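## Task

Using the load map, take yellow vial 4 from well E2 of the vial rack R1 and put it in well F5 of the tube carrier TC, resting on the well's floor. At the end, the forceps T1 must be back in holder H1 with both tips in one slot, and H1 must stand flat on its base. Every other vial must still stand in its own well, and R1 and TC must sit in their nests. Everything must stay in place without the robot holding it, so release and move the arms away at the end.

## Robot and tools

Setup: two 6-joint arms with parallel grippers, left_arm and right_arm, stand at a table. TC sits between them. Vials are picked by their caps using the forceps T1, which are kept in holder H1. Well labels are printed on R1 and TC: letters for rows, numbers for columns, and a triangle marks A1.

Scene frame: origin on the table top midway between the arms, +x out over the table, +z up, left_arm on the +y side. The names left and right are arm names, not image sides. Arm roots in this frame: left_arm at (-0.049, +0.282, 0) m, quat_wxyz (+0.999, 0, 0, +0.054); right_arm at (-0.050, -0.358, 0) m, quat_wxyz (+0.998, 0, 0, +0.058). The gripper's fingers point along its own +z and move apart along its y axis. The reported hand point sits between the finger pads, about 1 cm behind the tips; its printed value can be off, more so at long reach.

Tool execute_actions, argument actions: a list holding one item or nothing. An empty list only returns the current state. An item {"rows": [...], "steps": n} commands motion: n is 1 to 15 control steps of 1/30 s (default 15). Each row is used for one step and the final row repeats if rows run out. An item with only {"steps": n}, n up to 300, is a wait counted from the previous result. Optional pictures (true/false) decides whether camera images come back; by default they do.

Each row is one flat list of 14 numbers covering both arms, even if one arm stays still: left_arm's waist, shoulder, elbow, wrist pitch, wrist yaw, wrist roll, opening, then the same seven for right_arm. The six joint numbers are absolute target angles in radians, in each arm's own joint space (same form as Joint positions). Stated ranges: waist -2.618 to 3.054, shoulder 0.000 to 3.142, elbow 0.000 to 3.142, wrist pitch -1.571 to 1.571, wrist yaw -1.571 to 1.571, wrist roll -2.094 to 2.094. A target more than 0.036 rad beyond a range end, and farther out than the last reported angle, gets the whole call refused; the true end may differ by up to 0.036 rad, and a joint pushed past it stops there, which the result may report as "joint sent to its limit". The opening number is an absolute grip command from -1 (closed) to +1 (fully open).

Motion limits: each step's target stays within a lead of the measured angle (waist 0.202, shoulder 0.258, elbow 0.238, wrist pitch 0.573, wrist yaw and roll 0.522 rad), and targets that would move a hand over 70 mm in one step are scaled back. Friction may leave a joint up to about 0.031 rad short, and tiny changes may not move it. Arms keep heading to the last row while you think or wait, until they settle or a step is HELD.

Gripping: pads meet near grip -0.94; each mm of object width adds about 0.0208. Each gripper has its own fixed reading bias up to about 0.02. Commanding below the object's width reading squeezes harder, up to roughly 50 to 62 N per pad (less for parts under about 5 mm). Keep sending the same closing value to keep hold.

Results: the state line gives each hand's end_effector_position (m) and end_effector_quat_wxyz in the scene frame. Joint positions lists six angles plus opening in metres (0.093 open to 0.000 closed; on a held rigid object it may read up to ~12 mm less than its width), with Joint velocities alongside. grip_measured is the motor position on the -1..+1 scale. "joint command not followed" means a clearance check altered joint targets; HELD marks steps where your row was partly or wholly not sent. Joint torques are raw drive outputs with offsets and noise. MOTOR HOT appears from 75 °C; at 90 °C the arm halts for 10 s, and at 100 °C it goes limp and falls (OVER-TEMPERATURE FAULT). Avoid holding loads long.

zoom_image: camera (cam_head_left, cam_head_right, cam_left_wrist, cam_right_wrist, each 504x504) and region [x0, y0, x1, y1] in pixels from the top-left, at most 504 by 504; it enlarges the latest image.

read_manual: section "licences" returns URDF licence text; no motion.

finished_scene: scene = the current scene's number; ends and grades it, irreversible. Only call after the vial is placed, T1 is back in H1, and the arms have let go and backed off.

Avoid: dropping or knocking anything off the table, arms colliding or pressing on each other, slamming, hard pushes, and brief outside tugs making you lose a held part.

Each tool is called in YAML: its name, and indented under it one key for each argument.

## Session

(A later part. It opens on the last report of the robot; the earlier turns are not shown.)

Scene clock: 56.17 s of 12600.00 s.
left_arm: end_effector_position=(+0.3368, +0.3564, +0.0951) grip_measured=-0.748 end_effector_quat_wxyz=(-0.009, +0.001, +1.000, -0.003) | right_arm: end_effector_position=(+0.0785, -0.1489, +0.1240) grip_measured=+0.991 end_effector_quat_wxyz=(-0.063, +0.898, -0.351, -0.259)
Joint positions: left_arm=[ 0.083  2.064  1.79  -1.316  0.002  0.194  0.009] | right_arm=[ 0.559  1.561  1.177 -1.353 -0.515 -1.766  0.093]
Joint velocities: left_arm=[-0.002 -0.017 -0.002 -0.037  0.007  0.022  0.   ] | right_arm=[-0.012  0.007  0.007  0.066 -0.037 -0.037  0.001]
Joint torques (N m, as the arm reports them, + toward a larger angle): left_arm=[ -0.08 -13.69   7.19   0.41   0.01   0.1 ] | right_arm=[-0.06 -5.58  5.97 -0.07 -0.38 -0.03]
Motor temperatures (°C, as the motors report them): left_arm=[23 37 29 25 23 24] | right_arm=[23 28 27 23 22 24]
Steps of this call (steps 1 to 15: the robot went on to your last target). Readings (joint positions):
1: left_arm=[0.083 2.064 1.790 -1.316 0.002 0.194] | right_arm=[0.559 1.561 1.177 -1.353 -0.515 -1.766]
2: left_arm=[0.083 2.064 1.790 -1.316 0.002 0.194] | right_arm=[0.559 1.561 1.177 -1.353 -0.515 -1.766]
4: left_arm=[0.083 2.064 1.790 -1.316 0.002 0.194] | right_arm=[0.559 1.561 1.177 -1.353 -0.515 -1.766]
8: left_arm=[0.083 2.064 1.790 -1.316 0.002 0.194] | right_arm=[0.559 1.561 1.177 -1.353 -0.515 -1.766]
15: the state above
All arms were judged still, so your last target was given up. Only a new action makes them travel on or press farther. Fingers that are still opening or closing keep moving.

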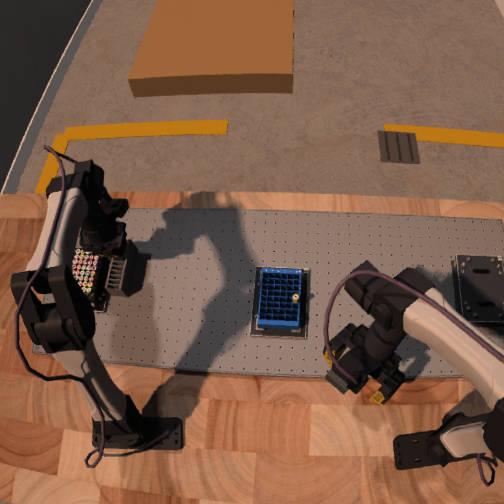

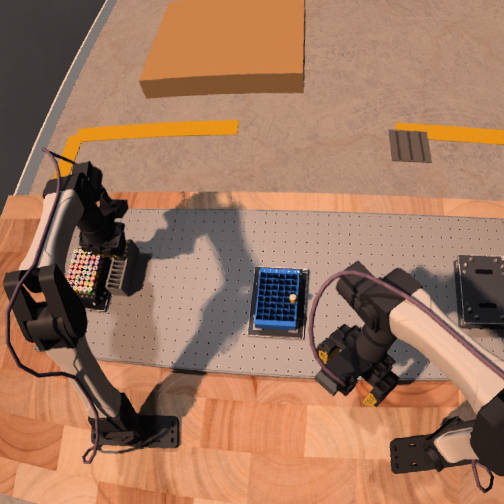

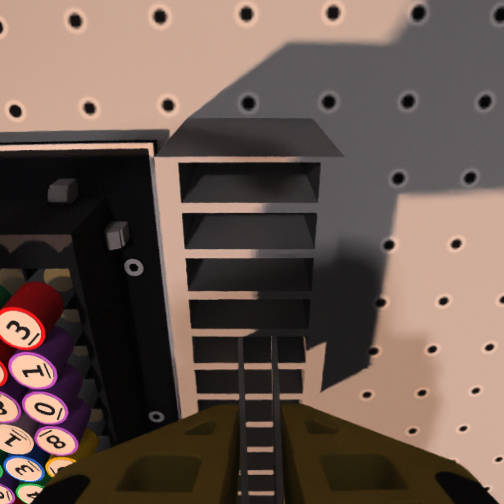

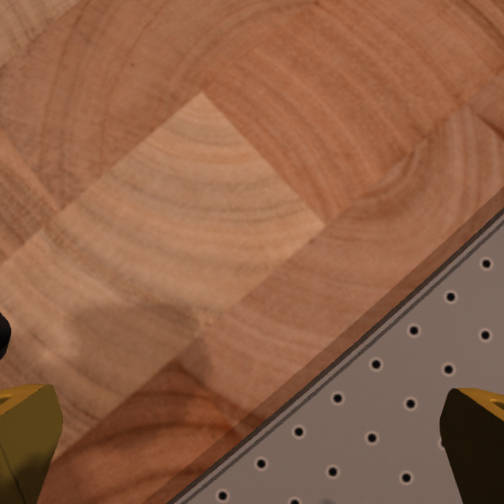

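execute_actions:
  actions:
    - {"rows": [[0.09,2.055,1.86,-1.40,0,0.2,-0.75, 0.559,1.561,1.177,-1.353,-0.515,-1.766,1]], "steps": 12}
  pictures: false

execute_actions:
  actions:
    - {"rows": [[0.09,2.06,1.94,-1.47,0,0.2,-0.75, 0.559,1.561,1.177,-1.353,-0.515,-1.766,1]], "steps": 12}
  pictures: false

execute_actions:
  actions:
    - {"rows": [[0.09,2.065,2.02,-1.54,0,0.2,-0.75, 0.559,1.561,1.177,-1.353,-0.515,-1.766,1]], "steps": 12}
  pictures: false

execute_actions:
  actions:
    - {"rows": [[0.09,2.07,2.1,-1.56,0,0.2,-0.75, 0.559,1.561,1.177,-1.353,-0.515,-1.766,1]], "steps": 15}

Scene clock: 60.87 s of 12600.00 s.
left_arm: end_effector_position=(+0.3337, +0.3558, +0.1069) grip_measured=-0.748 end_effector_quat_wxyz=(-0.017, +0.001, +1.000, -0.004) | right_arm: end_effector_position=(+0.0785, -0.1489, +0.1240) grip_measured=+0.991 end_effector_quat_wxyz=(-0.063, +0.898, -0.351, -0.259)
Joint positions: left_arm=[ 0.083  2.067  1.841 -1.38   0.002  0.194  0.009] | right_arm=[ 0.559  1.561  1.177 -1.353 -0.515 -1.766  0.093]
Joint velocities: left_arm=[ 0.017  0.012 -0.002 -0.037  0.022 -0.037 -0.001] | right_arm=[-0.012 -0.002  0.017 -0.022 -0.037  0.007 -0.001]
Joint torques (N m, as the arm reports them, + toward a larger angle): left_arm=[  0.03 -13.47   9.14   0.05  -0.03   0.09] | right_arm=[-0.04 -5.61  6.18 -0.13 -0.33  0.05]
Motor temperatures (°C, as the motors report them): left_arm=[23 38 29 25 23 24] | right_arm=[23 28 27 23 22 24]
Steps of this call (steps 1 to 90: nothing new was sent; then 1.30 s passed at rest; steps 91 to 102: all 12 steps of this action). Readings (joint positions):
91: left_arm=[0.083 2.065 1.799 -1.327 0.002 0.194] | right_arm=[0.559 1.561 1.177 -1.353 -0.515 -1.766]
92: left_arm=[0.083 2.067 1.811 -1.340 0.002 0.194] | right_arm=[0.559 1.561 1.177 -1.353 -0.515 -1.766]
94: left_arm=[0.083 2.067 1.832 -1.357 0.002 0.194] | right_arm=[0.559 1.561 1.177 -1.353 -0.515 -1.766]
98: left_arm=[0.083 2.067 1.841 -1.372 0.002 0.194] | right_arm=[0.559 1.561 1.177 -1.353 -0.515 -1.766]
102: the state above

Scene clock: 61.27 s of 12600.00 s.
left_arm: end_effector_position=(+0.3353, +0.3561, +0.1268) grip_measured=-0.748 end_effector_quat_wxyz=(-0.012, +0.001, +1.000, -0.004) | right_arm: end_effector_position=(+0.0785, -0.1489, +0.1240) grip_measured=+0.991 end_effector_quat_wxyz=(-0.063, +0.898, -0.351, -0.259)
Joint positions: left_arm=[ 0.083  2.069  1.923 -1.451  0.002  0.194  0.009] | right_arm=[ 0.559  1.561  1.177 -1.353 -0.515 -1.766  0.093]
Joint velocities: left_arm=[-0.007  0.002  0.002 -0.051 -0.022 -0.007  0.001] | right_arm=[-0.007  0.002  0.007 -0.051 -0.007  0.066 -0.001]
Joint torques (N m, as the arm reports them, + toward a larger angle): left_arm=[  0.04 -13.5    8.85   0.18   0.     0.07] | right_arm=[-0.23 -5.7   6.15 -0.06 -0.39 -0.06]
Motor temperatures (°C, as the motors report them): left_arm=[23 38 29 25 23 24] | right_arm=[23 28 27 23 22 24]
Steps of this call (steps 1 to 12: all 12 steps of this action). Readings (joint positions):
1: left_arm=[0.083 2.070 1.855 -1.395 0.002 0.194] | right_arm=[0.559 1.561 1.177 -1.353 -0.515 -1.766]
2: left_arm=[0.083 2.074 1.876 -1.411 0.002 0.194] | right_arm=[0.559 1.561 1.177 -1.353 -0.515 -1.766]
4: left_arm=[0.083 2.073 1.907 -1.426 0.002 0.194] | right_arm=[0.559 1.561 1.177 -1.353 -0.515 -1.766]
8: left_arm=[0.083 2.069 1.923 -1.441 0.002 0.194] | right_arm=[0.559 1.561 1.177 -1.353 -0.515 -1.766]
12: the state above

Scene clock: 61.67 s of 12600.00 s.
left_arm: end_effector_position=(+0.3352, +0.3561, +0.1450) grip_measured=-0.748 end_effector_quat_wxyz=(-0.010, +0.001, +1.000, -0.003) | right_arm: end_effector_position=(+0.0785, -0.1489, +0.1240) grip_measured=+0.991 end_effector_quat_wxyz=(-0.063, +0.898, -0.351, -0.259)
Joint positions: left_arm=[ 0.083  2.074  2.003 -1.521  0.002  0.194  0.009] | right_arm=[ 0.559  1.561  1.177 -1.353 -0.515 -1.766  0.093]
Joint velocities: left_arm=[-0.007 -0.002  0.007  0.007 -0.022 -0.081 -0.001] | right_arm=[ 0.007 -0.002  0.002  0.007 -0.022  0.022 -0.001]
Joint torques (N m, as the arm reports them, + toward a larger angle): left_arm=[ -0.01 -13.24   8.77   0.19   0.     0.05] | right_arm=[-0.05 -5.4   6.13 -0.02 -0.43 -0.05]
Motor temperatures (°C, as the motors report them): left_arm=[23 38 29 25 23 24] | right_arm=[23 28 27 23 22 24]
Steps of this call (steps 1 to 12: all 12 steps of this action). Readings (joint positions):
1: left_arm=[0.083 2.072 1.936 -1.466 0.002 0.194] | right_arm=[0.559 1.561 1.177 -1.353 -0.515 -1.766]
2: left_arm=[0.083 2.077 1.957 -1.481 0.002 0.194] | right_arm=[0.559 1.561 1.177 -1.353 -0.515 -1.766]
4: left_arm=[0.083 2.077 1.987 -1.495 0.002 0.194] | right_arm=[0.559 1.561 1.177 -1.353 -0.515 -1.766]
8: left_arm=[0.083 2.074 2.003 -1.511 0.002 0.194] | right_arm=[0.559 1.561 1.177 -1.353 -0.515 -1.766]
12: the state above

Scene clock: 62.17 s of 12600.00 s.
left_arm: end_effector_position=(+0.3444, +0.3579, +0.1631) grip_measured=-0.748 end_effector_quat_wxyz=(+0.015, +0.001, +1.000, +0.002) | right_arm: end_effector_position=(+0.0785, -0.1489, +0.1240) grip_measured=+0.991 end_effector_quat_wxyz=(-0.063, +0.898, -0.351, -0.259)
Joint positions: left_arm=[ 0.083  2.078  2.083 -1.546  0.002  0.194  0.009] | right_arm=[ 0.559  1.561  1.177 -1.353 -0.515 -1.766  0.093]
Joint velocities: left_arm=[-0.007 -0.012 -0.022 -0.007  0.022  0.066 -0.001] | right_arm=[-0.002 -0.007  0.032 -0.051 -0.007 -0.007  0.   ]
Joint torques (N m, as the arm reports them, + toward a larger angle): left_arm=[  0.18 -13.07   8.84   0.23   0.04   0.1 ] | right_arm=[-0.11 -5.64  6.18 -0.04 -0.36 -0.04]
Motor temperatures (°C, as the motors report them): left_arm=[23 38 29 25 23 24] | right_arm=[23 28 27 23 22 24]
Steps of this call (steps 1 to 15: all 15 steps of this action). Readings (joint positions):
1: left_arm=[0.083 2.077 2.016 -1.531 0.002 0.194] | right_arm=[0.559 1.561 1.177 -1.353 -0.515 -1.766]
2: left_arm=[0.083 2.082 2.037 -1.538 0.002 0.194] | right_arm=[0.559 1.561 1.177 -1.353 -0.515 -1.766]
4: left_arm=[0.083 2.081 2.067 -1.539 0.002 0.194] | right_arm=[0.559 1.561 1.177 -1.353 -0.515 -1.766]
8: left_arm=[0.083 2.078 2.083 -1.540 0.002 0.194] | right_arm=[0.559 1.561 1.177 -1.353 -0.515 -1.766]
15: the state above

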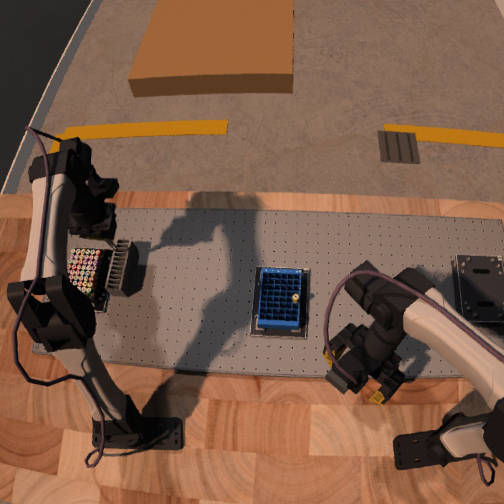

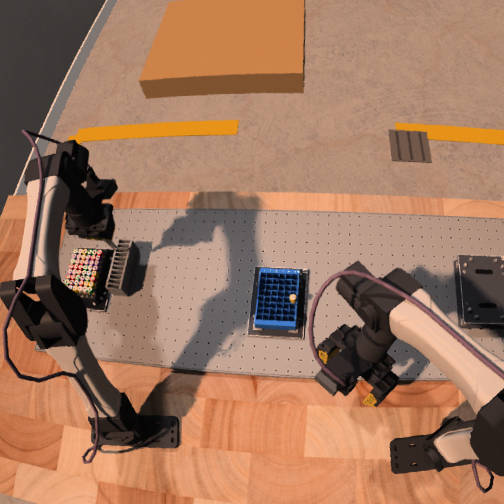

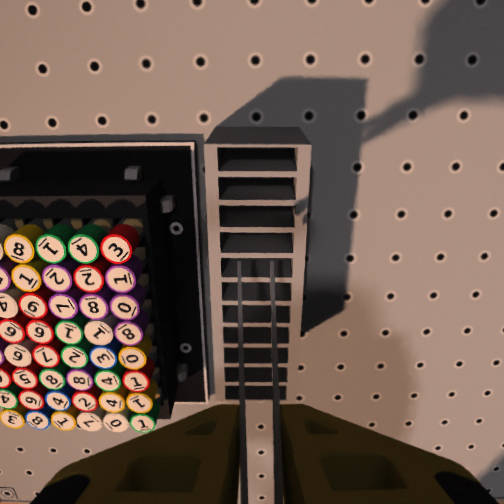

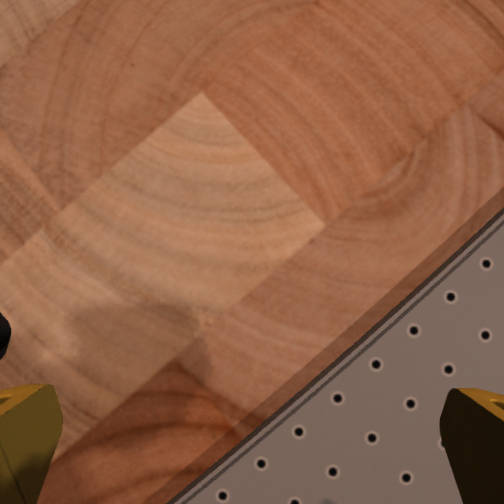

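execute_actions:
  actions:
    - {"rows": [[0.333,1.855,1.785,-1.49,0,0.44,-0.75, 0.559,1.561,1.177,-1.353,-0.515,-1.766,1]], "steps": 15}
  pictures: false

execute_actions:
  actions:
    - {"steps": 25}

Scene clock: 67.70 s of 12600.00 s.
left_arm: end_effector_position=(+0.2630, +0.4332, +0.1693) grip_measured=-0.748 end_effector_quat_wxyz=(+0.002, -0.013, +1.000, +0.004) | right_arm: end_effector_position=(+0.0785, -0.1489, +0.1240) grip_measured=+0.991 end_effector_quat_wxyz=(-0.063, +0.898, -0.351, -0.259)
Joint positions: left_arm=[ 0.34   1.864  1.805 -1.504 -0.006  0.423  0.009] | right_arm=[ 0.559  1.561  1.177 -1.353 -0.515 -1.766  0.093]
Joint velocities: left_arm=[ 0.007 -0.002 -0.002  0.007 -0.051  0.081 -0.   ] | right_arm=[ 0.012 -0.002  0.007 -0.095 -0.007  0.022  0.   ]
Joint torques (N m, as the arm reports them, + toward a larger angle): left_arm=[ -1.05 -11.1    5.65   0.48   0.11   0.07] | right_arm=[ 0.02 -5.65  6.02 -0.13 -0.44 -0.04]
Motor temperatures (°C, as the motors report them): left_arm=[23 39 29 25 23 24] | right_arm=[23 28 27 23 22 24]
Steps of this call (steps 1 to 15: the robot went on to your last target; steps 16 to 90: nothing new was sent; then 2.03 s passed at rest; steps 91 to 105: all 15 steps of this action). Readings (joint positions):
91: left_arm=[0.097 2.055 2.044 -1.520 0.009 0.223] | right_arm=[0.559 1.561 1.177 -1.353 -0.515 -1.766]
92: left_arm=[0.125 2.015 1.975 -1.499 0.016 0.256] | right_arm=[0.559 1.561 1.177 -1.353 -0.515 -1.766]
94: left_arm=[0.225 1.938 1.865 -1.499 0.017 0.313] | right_arm=[0.559 1.561 1.177 -1.353 -0.515 -1.766]
98: left_arm=[0.360 1.870 1.805 -1.504 -0.009 0.382] | right_arm=[0.559 1.561 1.177 -1.353 -0.515 -1.766]
105: the state above

Scene clock: 68.53 s of 12600.00 s.
left_arm: end_effector_position=(+0.2631, +0.4333, +0.1693) grip_measured=-0.748 end_effector_quat_wxyz=(+0.002, -0.008, +1.000, +0.005) | right_arm: end_effector_position=(+0.0785, -0.1489, +0.1240) grip_measured=+0.991 end_effector_quat_wxyz=(-0.063, +0.898, -0.351, -0.259)
Joint positions: left_arm=[ 0.34   1.864  1.805 -1.504 -0.006  0.433  0.009] | right_arm=[ 0.559  1.561  1.177 -1.353 -0.515 -1.766  0.093]
Joint velocities: left_arm=[-0.002 -0.002 -0.002  0.007  0.007  0.022  0.001] | right_arm=[-0.002 -0.017 -0.002 -0.022 -0.037 -0.007 -0.001]
Joint torques (N m, as the arm reports them, + toward a larger angle): left_arm=[ -1.16 -11.07   5.59   0.44   0.1    0.11] | right_arm=[-0.11 -5.45  5.98 -0.12 -0.38 -0.02]
Motor temperatures (°C, as the motors report them): left_arm=[23 39 29 25 23 24] | right_arm=[23 28 27 23 22 24]
Steps of this call (steps 1 to 25: the robot went on to your last target). Readings (joint positions):
1: left_arm=[0.340 1.864 1.805 -1.504 -0.006 0.425] | right_arm=[0.559 1.561 1.177 -1.353 -0.515 -1.766]
2: left_arm=[0.340 1.864 1.805 -1.504 -0.006 0.427] | right_arm=[0.559 1.561 1.177 -1.353 -0.515 -1.766]
4: left_arm=[0.340 1.864 1.805 -1.504 -0.006 0.429] | right_arm=[0.559 1.561 1.177 -1.353 -0.515 -1.766]
8: left_arm=[0.340 1.864 1.805 -1.504 -0.006 0.431] | right_arm=[0.559 1.561 1.177 -1.353 -0.515 -1.766]
25: the state above

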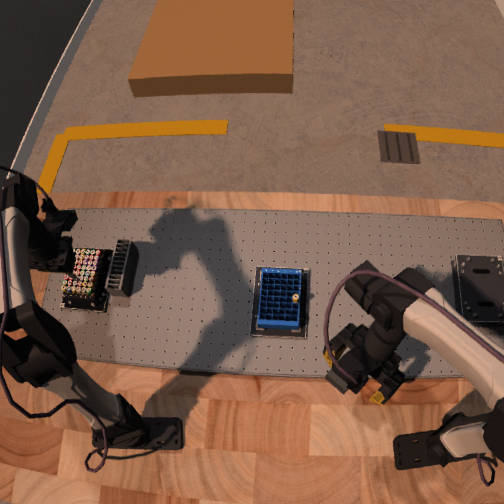

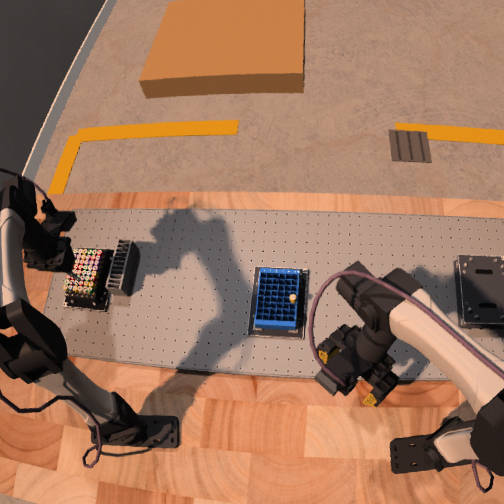

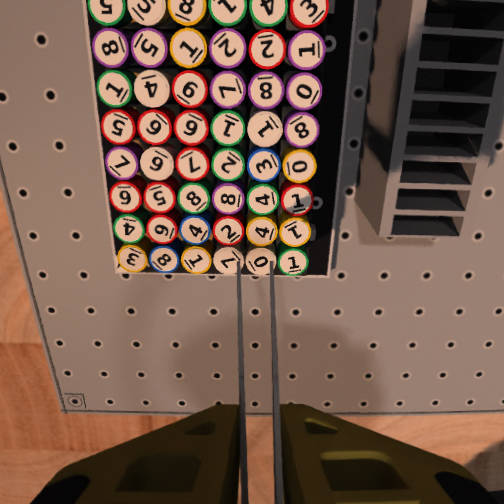

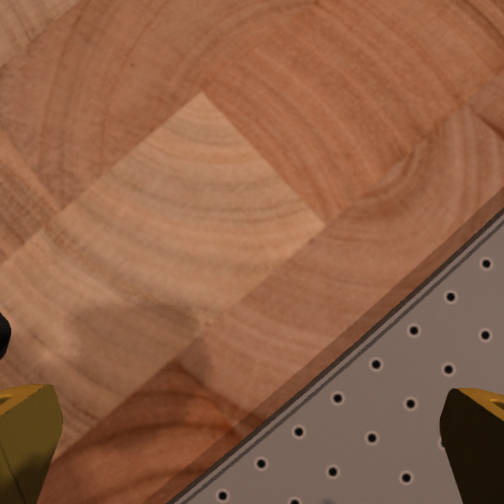

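execute_actions:
  actions:
    - {"rows": [[0.325,1.872,1.75,-1.447,0,0.445,-0.73, 0.559,1.561,1.177,-1.353,-0.515,-1.766,1]], "steps": 15}
  pictures: false

execute_actions:
  actions:
    - {"steps": 20}

Scene clock: 73.20 s of 12600.00 s.
left_arm: end_effector_position=(+0.2653, +0.4323, +0.1564) grip_measured=-0.731 end_effector_quat_wxyz=(-0.001, -0.003, +1.000, +0.003) | right_arm: end_effector_position=(+0.0785, -0.1489, +0.1240) grip_measured=+0.991 end_effector_quat_wxyz=(-0.063, +0.898, -0.351, -0.259)
Joint positions: left_arm=[ 0.334  1.87   1.762 -1.462 -0.006  0.438  0.01 ] | right_arm=[ 0.559  1.561  1.177 -1.353 -0.515 -1.766  0.093]
Joint velocities: left_arm=[ 0.007  0.017 -0.002  0.066 -0.037 -0.022  0.   ] | right_arm=[ 0.012 -0.007 -0.007 -0.081 -0.051  0.051 -0.   ]
Joint torques (N m, as the arm reports them, + toward a larger angle): left_arm=[ -1.12 -10.25   6.27   0.5    0.11   0.11] | right_arm=[ 0.04 -5.5   6.05 -0.07 -0.35 -0.07]
Motor temperatures (°C, as the motors report them): left_arm=[23 39 29 25 23 24] | right_arm=[23 29 27 23 22 24]
Steps of this call (steps 1 to 15: the robot went on to your last target; steps 16 to 90: nothing new was sent; then 1.17 s passed at rest; steps 91 to 105: all 15 steps of this action). Readings (joint positions):
91: left_arm=[0.339 1.863 1.798 -1.496 -0.006 0.434] | right_arm=[0.559 1.561 1.177 -1.353 -0.515 -1.766]
92: left_arm=[0.338 1.863 1.789 -1.489 -0.006 0.435] | right_arm=[0.559 1.561 1.177 -1.353 -0.515 -1.766]
94: left_arm=[0.336 1.866 1.770 -1.478 -0.006 0.436] | right_arm=[0.559 1.561 1.177 -1.353 -0.515 -1.766]
98: left_arm=[0.334 1.870 1.762 -1.470 -0.006 0.437] | right_arm=[0.559 1.561 1.177 -1.353 -0.515 -1.766]
105: the state above

Scene clock: 73.87 s of 12600.00 s.
left_arm: end_effector_position=(+0.2655, +0.4324, +0.1564) grip_measured=-0.731 end_effector_quat_wxyz=(-0.001, -0.002, +1.000, +0.003) | right_arm: end_effector_position=(+0.0785, -0.1489, +0.1240) grip_measured=+0.991 end_effector_quat_wxyz=(-0.063, +0.898, -0.351, -0.259)
Joint positions: left_arm=[ 0.334  1.87   1.762 -1.461 -0.006  0.438  0.01 ] | right_arm=[ 0.559  1.561  1.177 -1.353 -0.515 -1.766  0.093]
Joint velocities: left_arm=[-0.012 -0.012  0.002  0.007 -0.007 -0.007  0.   ] | right_arm=[ 0.007 -0.007 -0.007  0.051 -0.007  0.007 -0.001]
Joint torques (N m, as the arm reports them, + toward a larger angle): left_arm=[ -1.16 -10.4    6.35   0.45   0.14   0.08] | right_arm=[-0.13 -5.59  6.05 -0.09 -0.39 -0.04]
Motor temperatures (°C, as the motors report them): left_arm=[23 39 29 25 23 24] | right_arm=[23 29 27 23 22 24]
Steps of this call (steps 1 to 15: the robot went on to your last target; steps 16 to 20: nothing new was sent). Readings (joint positions):
1: left_arm=[0.334 1.870 1.762 -1.462 -0.006 0.438] | right_arm=[0.559 1.561 1.177 -1.353 -0.515 -1.766]
2: left_arm=[0.334 1.870 1.762 -1.462 -0.006 0.438] | right_arm=[0.559 1.561 1.177 -1.353 -0.515 -1.766]
4: left_arm=[0.334 1.870 1.762 -1.462 -0.006 0.438] | right_arm=[0.559 1.561 1.177 -1.353 -0.515 -1.766]
8: left_arm=[0.334 1.870 1.762 -1.461 -0.006 0.438] | right_arm=[0.559 1.561 1.177 -1.353 -0.515 -1.766]
20: the state above
All arms were judged still, so your last target was given up. Only a new action makes them travel on or press farther. Fingers that are still opening or closing keep moving.

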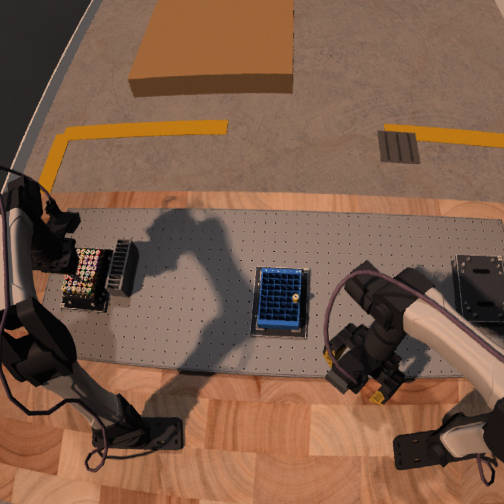

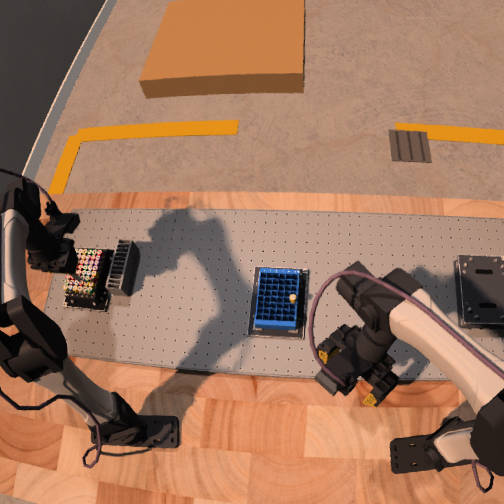

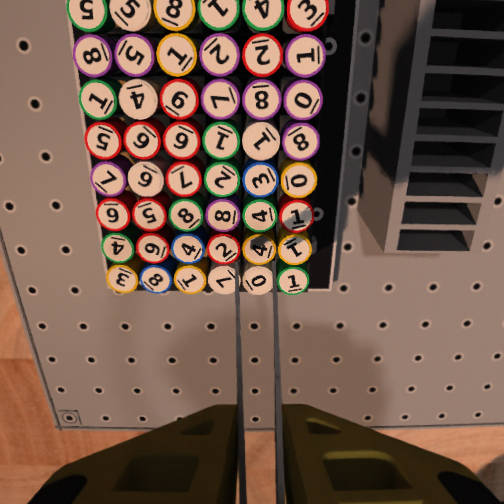

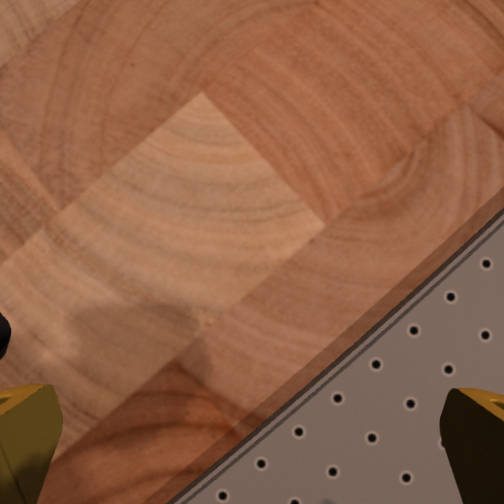

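execute_actions:
  actions:
    - {"rows": [[0.325,1.878,1.694,-1.388,0,0.445,-0.73, 0.559,1.561,1.177,-1.353,-0.515,-1.766,1]], "steps": 15}
  pictures: false

execute_actions:
  actions:
    - {"steps": 15}

Scene clock: 82.73 s of 12600.00 s.
left_arm: end_effector_position=(+0.2648, +0.4319, +0.1416) grip_measured=-0.731 end_effector_quat_wxyz=(-0.007, -0.002, +1.000, -0.000) | right_arm: end_effector_position=(+0.0785, -0.1489, +0.1240) grip_measured=+0.991 end_effector_quat_wxyz=(-0.063, +0.898, -0.351, -0.259)
Joint positions: left_arm=[ 0.334  1.874  1.707 -1.417 -0.006  0.438  0.01 ] | right_arm=[ 0.559  1.561  1.177 -1.353 -0.515 -1.766  0.093]
Joint velocities: left_arm=[ 0.007  0.007 -0.002  0.007  0.007 -0.007  0.001] | right_arm=[-0.002 -0.007 -0.012  0.007 -0.066  0.022  0.   ]
Joint torques (N m, as the arm reports them, + toward a larger angle): left_arm=[ -1.28 -10.25   6.01   0.54   0.13   0.08] | right_arm=[-0.05 -5.48  6.17 -0.14 -0.37 -0.04]
Motor temperatures (°C, as the motors report them): left_arm=[23 39 29 25 23 24] | right_arm=[23 29 28 23 22 24]
Steps of this call (steps 1 to 90: nothing new was sent; then 5.37 s passed at rest; steps 91 to 105: all 15 steps of this action). Readings (joint positions):
91: left_arm=[0.334 1.870 1.753 -1.451 -0.006 0.438] | right_arm=[0.559 1.561 1.177 -1.353 -0.515 -1.766]
92: left_arm=[0.334 1.868 1.740 -1.440 -0.006 0.438] | right_arm=[0.559 1.561 1.177 -1.353 -0.515 -1.766]
94: left_arm=[0.334 1.872 1.717 -1.426 -0.006 0.438] | right_arm=[0.559 1.561 1.177 -1.353 -0.515 -1.766]
98: left_arm=[0.334 1.874 1.707 -1.417 -0.006 0.438] | right_arm=[0.559 1.561 1.177 -1.353 -0.515 -1.766]
105: the state above

Scene clock: 83.23 s of 12600.00 s.
left_arm: end_effector_position=(+0.2648, +0.4319, +0.1416) grip_measured=-0.731 end_effector_quat_wxyz=(-0.007, -0.002, +1.000, -0.000) | right_arm: end_effector_position=(+0.0785, -0.1489, +0.1240) grip_measured=+0.991 end_effector_quat_wxyz=(-0.063, +0.898, -0.351, -0.259)
Joint positions: left_arm=[ 0.334  1.874  1.707 -1.417 -0.006  0.438  0.01 ] | right_arm=[ 0.559  1.561  1.177 -1.353 -0.515 -1.766  0.093]
Joint velocities: left_arm=[-0.012 -0.032 -0.017  0.007  0.051  0.007 -0.001] | right_arm=[ 0.027 -0.002 -0.002 -0.007  0.007 -0.037 -0.   ]
Joint torques (N m, as the arm reports them, + toward a larger angle): left_arm=[ -1.18 -10.1    6.31   0.58   0.17   0.08] | right_arm=[ 0.14 -5.36  6.01 -0.07 -0.38 -0.05]
Motor temperatures (°C, as the motors report them): left_arm=[23 39 29 25 23 24] | right_arm=[23 29 28 23 22 24]
Steps of this call (steps 1 to 15: the robot went on to your last target). Readings (joint positions):
1: left_arm=[0.334 1.874 1.707 -1.417 -0.006 0.438] | right_arm=[0.559 1.561 1.177 -1.353 -0.515 -1.766]
2: left_arm=[0.334 1.874 1.707 -1.417 -0.006 0.438] | right_arm=[0.559 1.561 1.177 -1.353 -0.515 -1.766]
4: left_arm=[0.334 1.874 1.707 -1.417 -0.006 0.438] | right_arm=[0.559 1.561 1.177 -1.353 -0.515 -1.766]
8: left_arm=[0.334 1.874 1.707 -1.417 -0.006 0.438] | right_arm=[0.559 1.561 1.177 -1.353 -0.515 -1.766]
15: the state above
All arms were judged still, so your last target was given up. Only a new action makes them travel on or press farther. Fingers that are still opening or closing keep moving.

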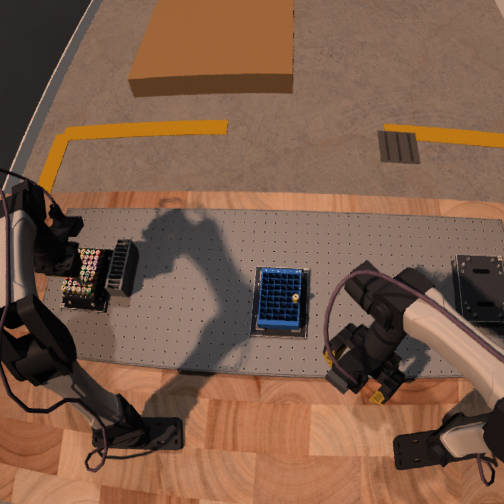

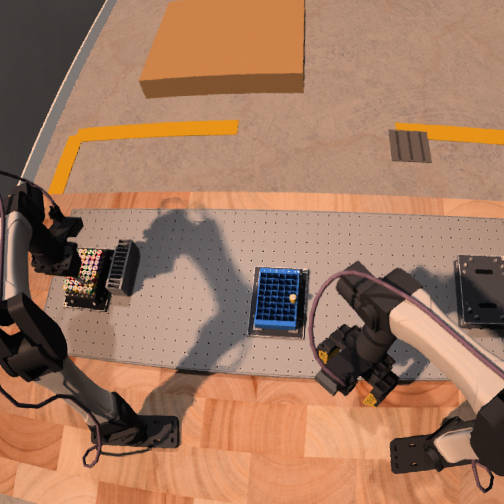

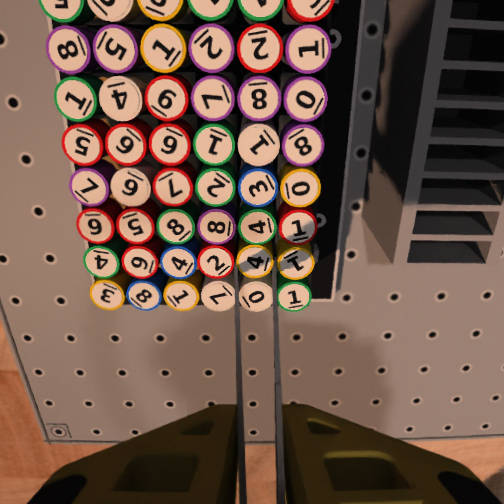

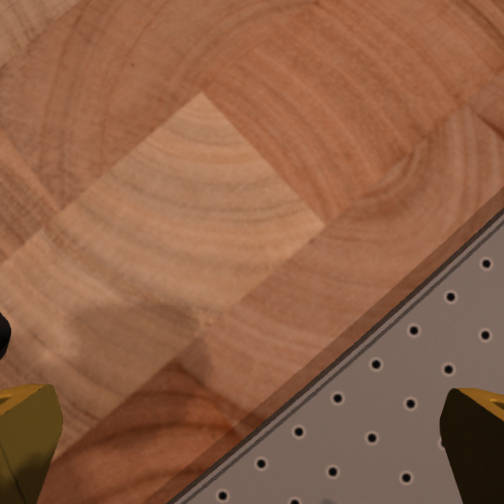

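execute_actions:
  actions:
    - {"rows": [[0.325,1.878,1.694,-1.365,0,0.445,-0.73, 0.559,1.561,1.177,-1.353,-0.515,-1.766,1]], "steps": 15}

Scene clock: 85.33 s of 12600.00 s.
left_arm: end_effector_position=(+0.2708, +0.4345, +0.1416) grip_measured=-0.731 end_effector_quat_wxyz=(+0.006, -0.002, +1.000, +0.005) | right_arm: end_effector_position=(+0.0785, -0.1489, +0.1240) grip_measured=+0.991 end_effector_quat_wxyz=(-0.063, +0.898, -0.351, -0.259)
Joint positions: left_arm=[ 0.334  1.874  1.707 -1.39  -0.004  0.438  0.01 ] | right_arm=[ 0.559  1.561  1.177 -1.353 -0.515 -1.766  0.093]
Joint velocities: left_arm=[ 0.002 -0.002 -0.002 -0.066  0.037  0.007 -0.   ] | right_arm=[-0.002 -0.007 -0.002 -0.095 -0.051 -0.051 -0.001]
Joint torques (N m, as the arm reports them, + toward a larger angle): left_arm=[ -1.21 -10.28   6.42   0.56   0.06   0.09] | right_arm=[-0.04 -5.53  6.18 -0.07 -0.37  0.02]
Motor temperatures (°C, as the motors report them): left_arm=[23 39 29 25 23 24] | right_arm=[23 29 28 23 22 24]
Steps of this call (steps 1 to 48: nothing new was sent; steps 49 to 63: all 15 steps of this action). Readings (joint positions):
49: left_arm=[0.334 1.874 1.707 -1.415 -0.006 0.438] | right_arm=[0.559 1.561 1.177 -1.353 -0.515 -1.766]
50: left_arm=[0.334 1.874 1.707 -1.410 -0.006 0.438] | right_arm=[0.559 1.561 1.177 -1.353 -0.515 -1.766]
52: left_arm=[0.334 1.874 1.707 -1.399 -0.006 0.438] | right_arm=[0.559 1.561 1.177 -1.353 -0.515 -1.766]
56: left_arm=[0.334 1.874 1.707 -1.391 -0.005 0.438] | right_arm=[0.559 1.561 1.177 -1.353 -0.515 -1.766]
63: the state above

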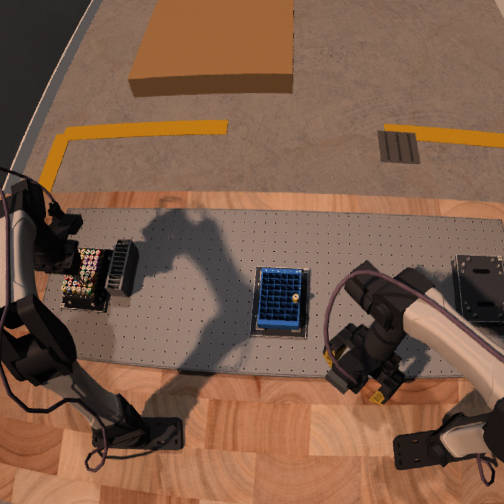

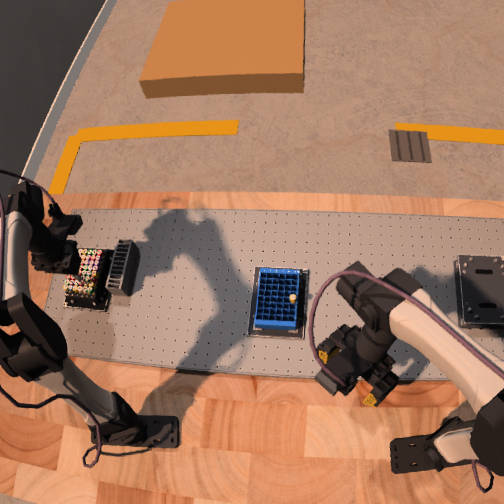

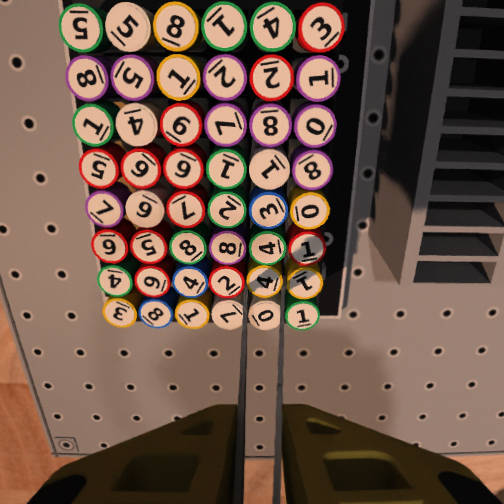

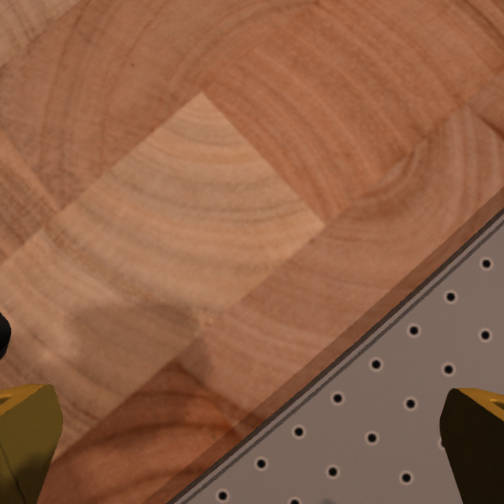

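execute_actions:
  actions:
    - {"rows": [[0.325,1.878,1.694,-1.385,0,0.445,-0.86, 0.559,1.561,1.177,-1.353,-0.515,-1.766,1]], "steps": 12}
  pictures: false

execute_actions:
  actions:
    - {"rows": [[0.325,1.872,1.775,-1.46,0,0.445,-0.86, 0.559,1.561,1.177,-1.353,-0.515,-1.766,1]], "steps": 12}
  pictures: false

execute_actions:
  actions:
    - {"rows": [[0.325,1.865,1.825,-1.515,0,0.445,-0.86, 0.559,1.561,1.177,-1.353,-0.515,-1.766,1]], "steps": 12}
  pictures: false

execute_actions:
  actions:
    - {"rows": [[0.325,1.80,1.875,-1.56,0,0.445,-0.86, 0.559,1.561,1.177,-1.353,-0.515,-1.766,1]], "steps": 15}

Scene clock: 93.50 s of 12600.00 s.
left_arm: end_effector_position=(+0.2705, +0.4334, +0.1416) grip_measured=-0.857 end_effector_quat_wxyz=(+0.005, -0.002, +1.000, +0.002) | right_arm: end_effector_position=(+0.0785, -0.1489, +0.1240) grip_measured=+0.991 end_effector_quat_wxyz=(-0.063, +0.898, -0.351, -0.259)
Joint positions: left_arm=[ 0.334  1.874  1.707 -1.393  0.001  0.438  0.004] | right_arm=[ 0.559  1.561  1.177 -1.353 -0.515 -1.766  0.093]
Joint velocities: left_arm=[-0.007  0.002  0.002 -0.037  0.022 -0.022 -0.   ] | right_arm=[ 0.007 -0.007 -0.007 -0.022 -0.022 -0.007 -0.   ]
Joint torques (N m, as the arm reports them, + toward a larger angle): left_arm=[ -1.4  -10.2    6.28   0.43   0.05   0.07] | right_arm=[-0.18 -5.58  5.98 -0.07 -0.4  -0.02]
Motor temperatures (°C, as the motors report them): left_arm=[23 38 29 25 23 24] | right_arm=[23 29 28 23 22 24]
Steps of this call (steps 1 to 15: the robot went on to your last target; steps 16 to 90: nothing new was sent; then 4.77 s passed at rest; steps 91 to 102: all 12 steps of this action). Readings (joint positions):
91: left_arm=[0.334 1.874 1.707 -1.390 -0.003 0.438] | right_arm=[0.559 1.561 1.177 -1.353 -0.515 -1.766]
92: left_arm=[0.334 1.874 1.707 -1.392 -0.000 0.438] | right_arm=[0.559 1.561 1.177 -1.353 -0.515 -1.766]
94: left_arm=[0.334 1.874 1.707 -1.393 0.001 0.438] | right_arm=[0.559 1.561 1.177 -1.353 -0.515 -1.766]
98: left_arm=[0.334 1.874 1.707 -1.393 0.001 0.438] | right_arm=[0.559 1.561 1.177 -1.353 -0.515 -1.766]
102: the state above

Scene clock: 93.90 s of 12600.00 s.
left_arm: end_effector_position=(+0.2692, +0.4328, +0.1524) grip_measured=-0.857 end_effector_quat_wxyz=(+0.003, -0.002, +1.000, +0.001) | right_arm: end_effector_position=(+0.0785, -0.1489, +0.1240) grip_measured=+0.991 end_effector_quat_wxyz=(-0.063, +0.898, -0.351, -0.259)
Joint positions: left_arm=[ 0.334  1.878  1.756 -1.443  0.001  0.438  0.004] | right_arm=[ 0.559  1.561  1.177 -1.353 -0.515 -1.766  0.093]
Joint velocities: left_arm=[ 0.012  0.027 -0.007 -0.022 -0.037 -0.037  0.   ] | right_arm=[ 0.002 -0.012  0.002 -0.037 -0.022 -0.007  0.001]
Joint torques (N m, as the arm reports them, + toward a larger angle): left_arm=[ -1.26 -11.13   9.06   0.19   0.06   0.08] | right_arm=[-0.17 -5.45  6.11 -0.11 -0.41 -0.03]
Motor temperatures (°C, as the motors report them): left_arm=[23 38 29 25 23 24] | right_arm=[23 29 28 23 22 24]
Steps of this call (steps 1 to 12: all 12 steps of this action). Readings (joint positions):
1: left_arm=[0.334 1.875 1.714 -1.402 0.001 0.438] | right_arm=[0.559 1.561 1.177 -1.353 -0.515 -1.766]
2: left_arm=[0.334 1.878 1.726 -1.412 0.001 0.438] | right_arm=[0.559 1.561 1.177 -1.353 -0.515 -1.766]
4: left_arm=[0.334 1.878 1.746 -1.424 0.001 0.438] | right_arm=[0.559 1.561 1.177 -1.353 -0.515 -1.766]
8: left_arm=[0.334 1.878 1.756 -1.435 0.001 0.438] | right_arm=[0.559 1.561 1.177 -1.353 -0.515 -1.766]
12: the state above

Scene clock: 94.30 s of 12600.00 s.
left_arm: end_effector_position=(+0.2665, +0.4316, +0.1653) grip_measured=-0.857 end_effector_quat_wxyz=(+0.001, -0.002, +1.000, +0.000) | right_arm: end_effector_position=(+0.0785, -0.1489, +0.1240) grip_measured=+0.991 end_effector_quat_wxyz=(-0.063, +0.898, -0.351, -0.259)
Joint positions: left_arm=[ 0.334  1.877  1.806 -1.498  0.001  0.438  0.004] | right_arm=[ 0.559  1.561  1.177 -1.353 -0.515 -1.766  0.093]
Joint velocities: left_arm=[-0.002 -0.007 -0.007  0.007  0.007  0.022  0.   ] | right_arm=[-0.012  0.007 -0.012 -0.007 -0.051 -0.007 -0.001]
Joint torques (N m, as the arm reports them, + toward a larger angle): left_arm=[ -1.17 -11.51   9.     0.19   0.05   0.09] | right_arm=[-0.25 -5.5   6.16 -0.05 -0.4  -0.01]
Motor temperatures (°C, as the motors report them): left_arm=[23 38 29 25 23 24] | right_arm=[23 29 28 23 22 24]
Steps of this call (steps 1 to 12: all 12 steps of this action). Readings (joint positions):
1: left_arm=[0.334 1.879 1.763 -1.453 0.001 0.438] | right_arm=[0.559 1.561 1.177 -1.353 -0.515 -1.766]
2: left_arm=[0.334 1.879 1.775 -1.464 0.001 0.438] | right_arm=[0.559 1.561 1.177 -1.353 -0.515 -1.766]
4: left_arm=[0.334 1.878 1.797 -1.478 0.001 0.438] | right_arm=[0.559 1.561 1.177 -1.353 -0.515 -1.766]
8: left_arm=[0.334 1.877 1.806 -1.490 0.001 0.438] | right_arm=[0.559 1.561 1.177 -1.353 -0.515 -1.766]
12: the state above

Scene clock: 94.80 s of 12600.00 s.
left_arm: end_effector_position=(+0.2601, +0.4285, +0.2038) grip_measured=-0.857 end_effector_quat_wxyz=(+0.039, -0.002, +0.999, +0.018) | right_arm: end_effector_position=(+0.0785, -0.1489, +0.1240) grip_measured=+0.991 end_effector_quat_wxyz=(-0.063, +0.898, -0.351, -0.259)
Joint positions: left_arm=[ 0.334  1.8    1.861 -1.546  0.001  0.438  0.004] | right_arm=[ 0.559  1.561  1.177 -1.353 -0.515 -1.766  0.093]
Joint velocities: left_arm=[ 0.007 -0.002 -0.027  0.037  0.007 -0.022  0.001] | right_arm=[-0.002  0.007 -0.007  0.022  0.022  0.022 -0.001]
Joint torques (N m, as the arm reports them, + toward a larger angle): left_arm=[-1.43 -9.48  8.49  0.37  0.02  0.11] | right_arm=[-0.13 -5.41  6.01 -0.1  -0.43  0.04]
Motor temperatures (°C, as the motors report them): left_arm=[23 38 29 25 23 24] | right_arm=[23 29 28 23 22 24]
Steps of this call (steps 1 to 15: all 15 steps of this action). Readings (joint positions):
1: left_arm=[0.334 1.874 1.812 -1.504 0.001 0.438] | right_arm=[0.559 1.561 1.177 -1.353 -0.515 -1.766]
2: left_arm=[0.334 1.869 1.821 -1.513 0.001 0.438] | right_arm=[0.559 1.561 1.177 -1.353 -0.515 -1.766]
4: left_arm=[0.334 1.844 1.839 -1.523 0.001 0.438] | right_arm=[0.559 1.561 1.177 -1.353 -0.515 -1.766]
8: left_arm=[0.334 1.803 1.860 -1.538 0.001 0.438] | right_arm=[0.559 1.561 1.177 -1.353 -0.515 -1.766]
15: the state above

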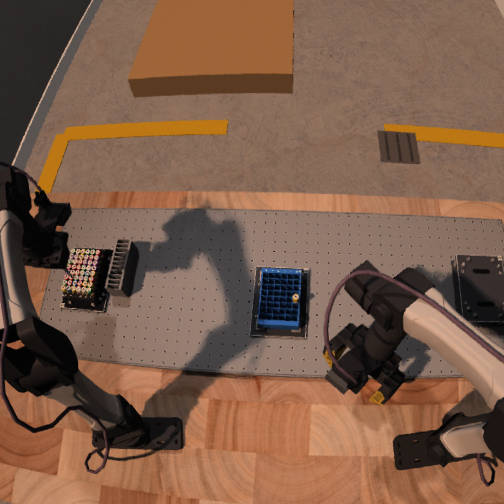

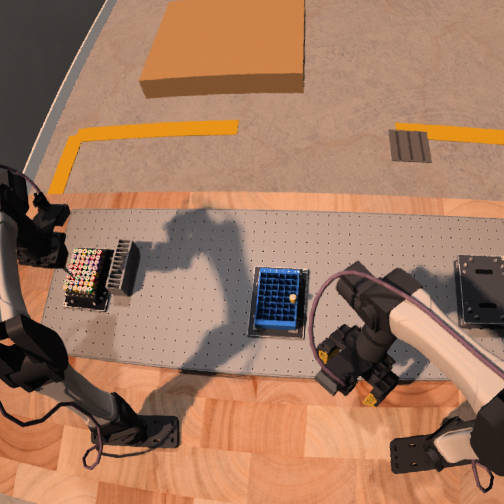

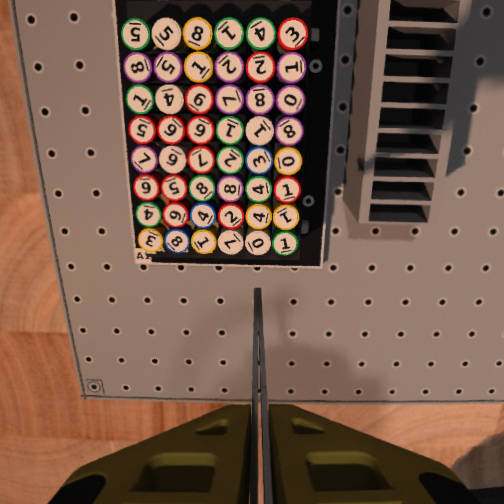

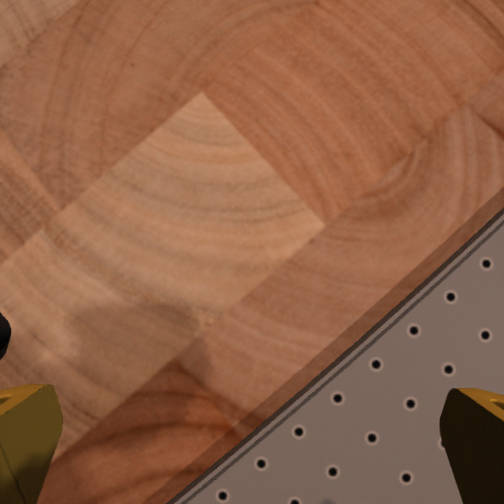

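execute_actions:
  actions:
    - {"rows": [[0.314,1.915,1.81,-1.462,0,0.435,-0.73, 0.559,1.561,1.177,-1.353,-0.515,-1.766,1]], "steps": 15}
  pictures: false

execute_actions:
  actions:
    - {"steps": 20}

Scene clock: 99.83 s of 12600.00 s.
left_arm: end_effector_position=(+0.2761, +0.4314, +0.1480) grip_measured=-0.731 end_effector_quat_wxyz=(-0.012, +0.004, +1.000, -0.006) | right_arm: end_effector_position=(+0.0785, -0.1489, +0.1240) grip_measured=+0.991 end_effector_quat_wxyz=(-0.063, +0.898, -0.351, -0.259)
Joint positions: left_arm=[ 0.323  1.933  1.812 -1.477  0.001  0.438  0.01 ] | right_arm=[ 0.559  1.561  1.177 -1.353 -0.515 -1.766  0.093]
Joint velocities: left_arm=[-0.007 -0.007 -0.007 -0.022 -0.007 -0.066  0.   ] | right_arm=[ 0.012 -0.017  0.032  0.022 -0.007  0.007 -0.001]
Joint torques (N m, as the arm reports them, + toward a larger angle): left_arm=[ -1.18 -12.68   7.14   0.44   0.04  -0.02] | right_arm=[-0.1  -5.57  5.99 -0.09 -0.39 -0.02]
Motor temperatures (°C, as the motors report them): left_arm=[23 38 29 25 23 24] | right_arm=[23 29 28 23 22 24]
Steps of this call (steps 1 to 15: the robot went on to your last target; steps 16 to 90: nothing new was sent; then 1.53 s passed at rest; steps 91 to 105: all 15 steps of this action). Readings (joint positions):
91: left_arm=[0.333 1.809 1.860 -1.544 0.001 0.438] | right_arm=[0.559 1.561 1.177 -1.353 -0.515 -1.766]
92: left_arm=[0.331 1.822 1.858 -1.533 0.001 0.438] | right_arm=[0.559 1.561 1.177 -1.353 -0.515 -1.766]
94: left_arm=[0.326 1.866 1.844 -1.509 0.001 0.438] | right_arm=[0.559 1.561 1.177 -1.353 -0.515 -1.766]
98: left_arm=[0.323 1.933 1.814 -1.483 0.001 0.438] | right_arm=[0.559 1.561 1.177 -1.353 -0.515 -1.766]
105: the state above

Scene clock: 100.50 s of 12600.00 s.
left_arm: end_effector_position=(+0.2764, +0.4316, +0.1480) grip_measured=-0.731 end_effector_quat_wxyz=(-0.012, +0.004, +1.000, -0.006) | right_arm: end_effector_position=(+0.0785, -0.1489, +0.1240) grip_measured=+0.991 end_effector_quat_wxyz=(-0.063, +0.898, -0.351, -0.259)
Joint positions: left_arm=[ 0.323  1.933  1.812 -1.475  0.001  0.438  0.01 ] | right_arm=[ 0.559  1.561  1.177 -1.353 -0.515 -1.766  0.093]
Joint velocities: left_arm=[-0.002  0.012 -0.007  0.007 -0.007 -0.022 -0.   ] | right_arm=[-0.002 -0.002  0.017 -0.037  0.007  0.051  0.   ]
Joint torques (N m, as the arm reports them, + toward a larger angle): left_arm=[ -1.17 -12.65   7.32   0.38   0.07   0.01] | right_arm=[-0.23 -5.49  6.21 -0.09 -0.42 -0.07]
Motor temperatures (°C, as the motors report them): left_arm=[23 38 29 25 23 24] | right_arm=[23 29 28 23 22 24]
Steps of this call (steps 1 to 15: the robot went on to your last target; steps 16 to 20: nothing new was sent). Readings (joint positions):
1: left_arm=[0.323 1.933 1.812 -1.477 0.001 0.438] | right_arm=[0.559 1.561 1.177 -1.353 -0.515 -1.766]
2: left_arm=[0.323 1.933 1.812 -1.476 0.001 0.438] | right_arm=[0.559 1.561 1.177 -1.353 -0.515 -1.766]
4: left_arm=[0.323 1.933 1.812 -1.476 0.001 0.438] | right_arm=[0.559 1.561 1.177 -1.353 -0.515 -1.766]
8: left_arm=[0.323 1.933 1.812 -1.476 0.001 0.438] | right_arm=[0.559 1.561 1.177 -1.353 -0.515 -1.766]
20: the state above
All arms were judged still, so your last target was given up. Only a new action makes them travel on or press farther. Fingers that are still opening or closing keep moving.

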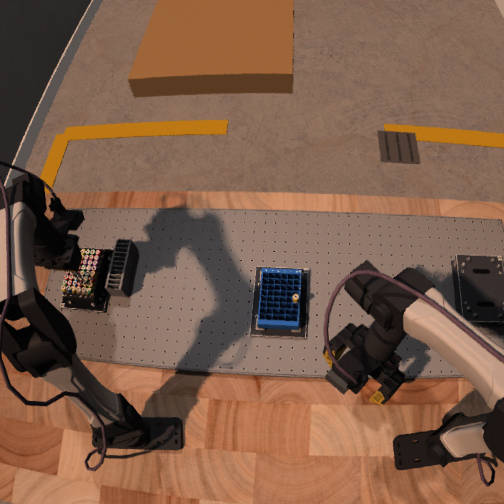

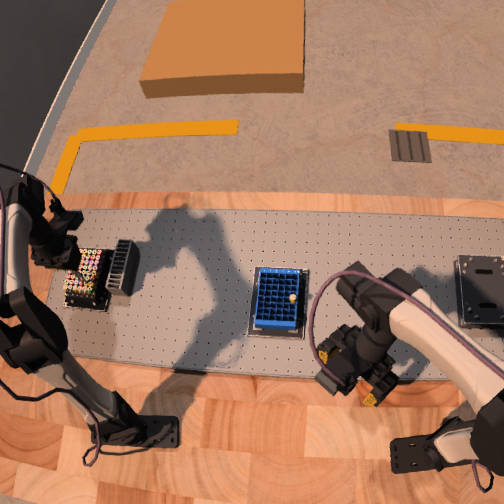

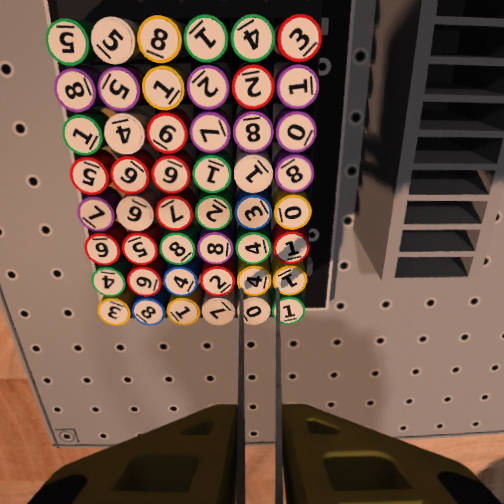

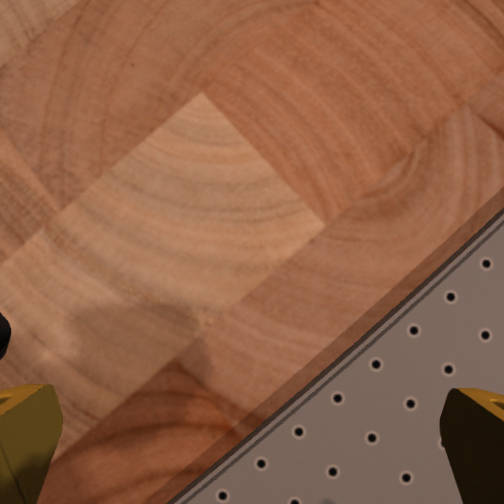

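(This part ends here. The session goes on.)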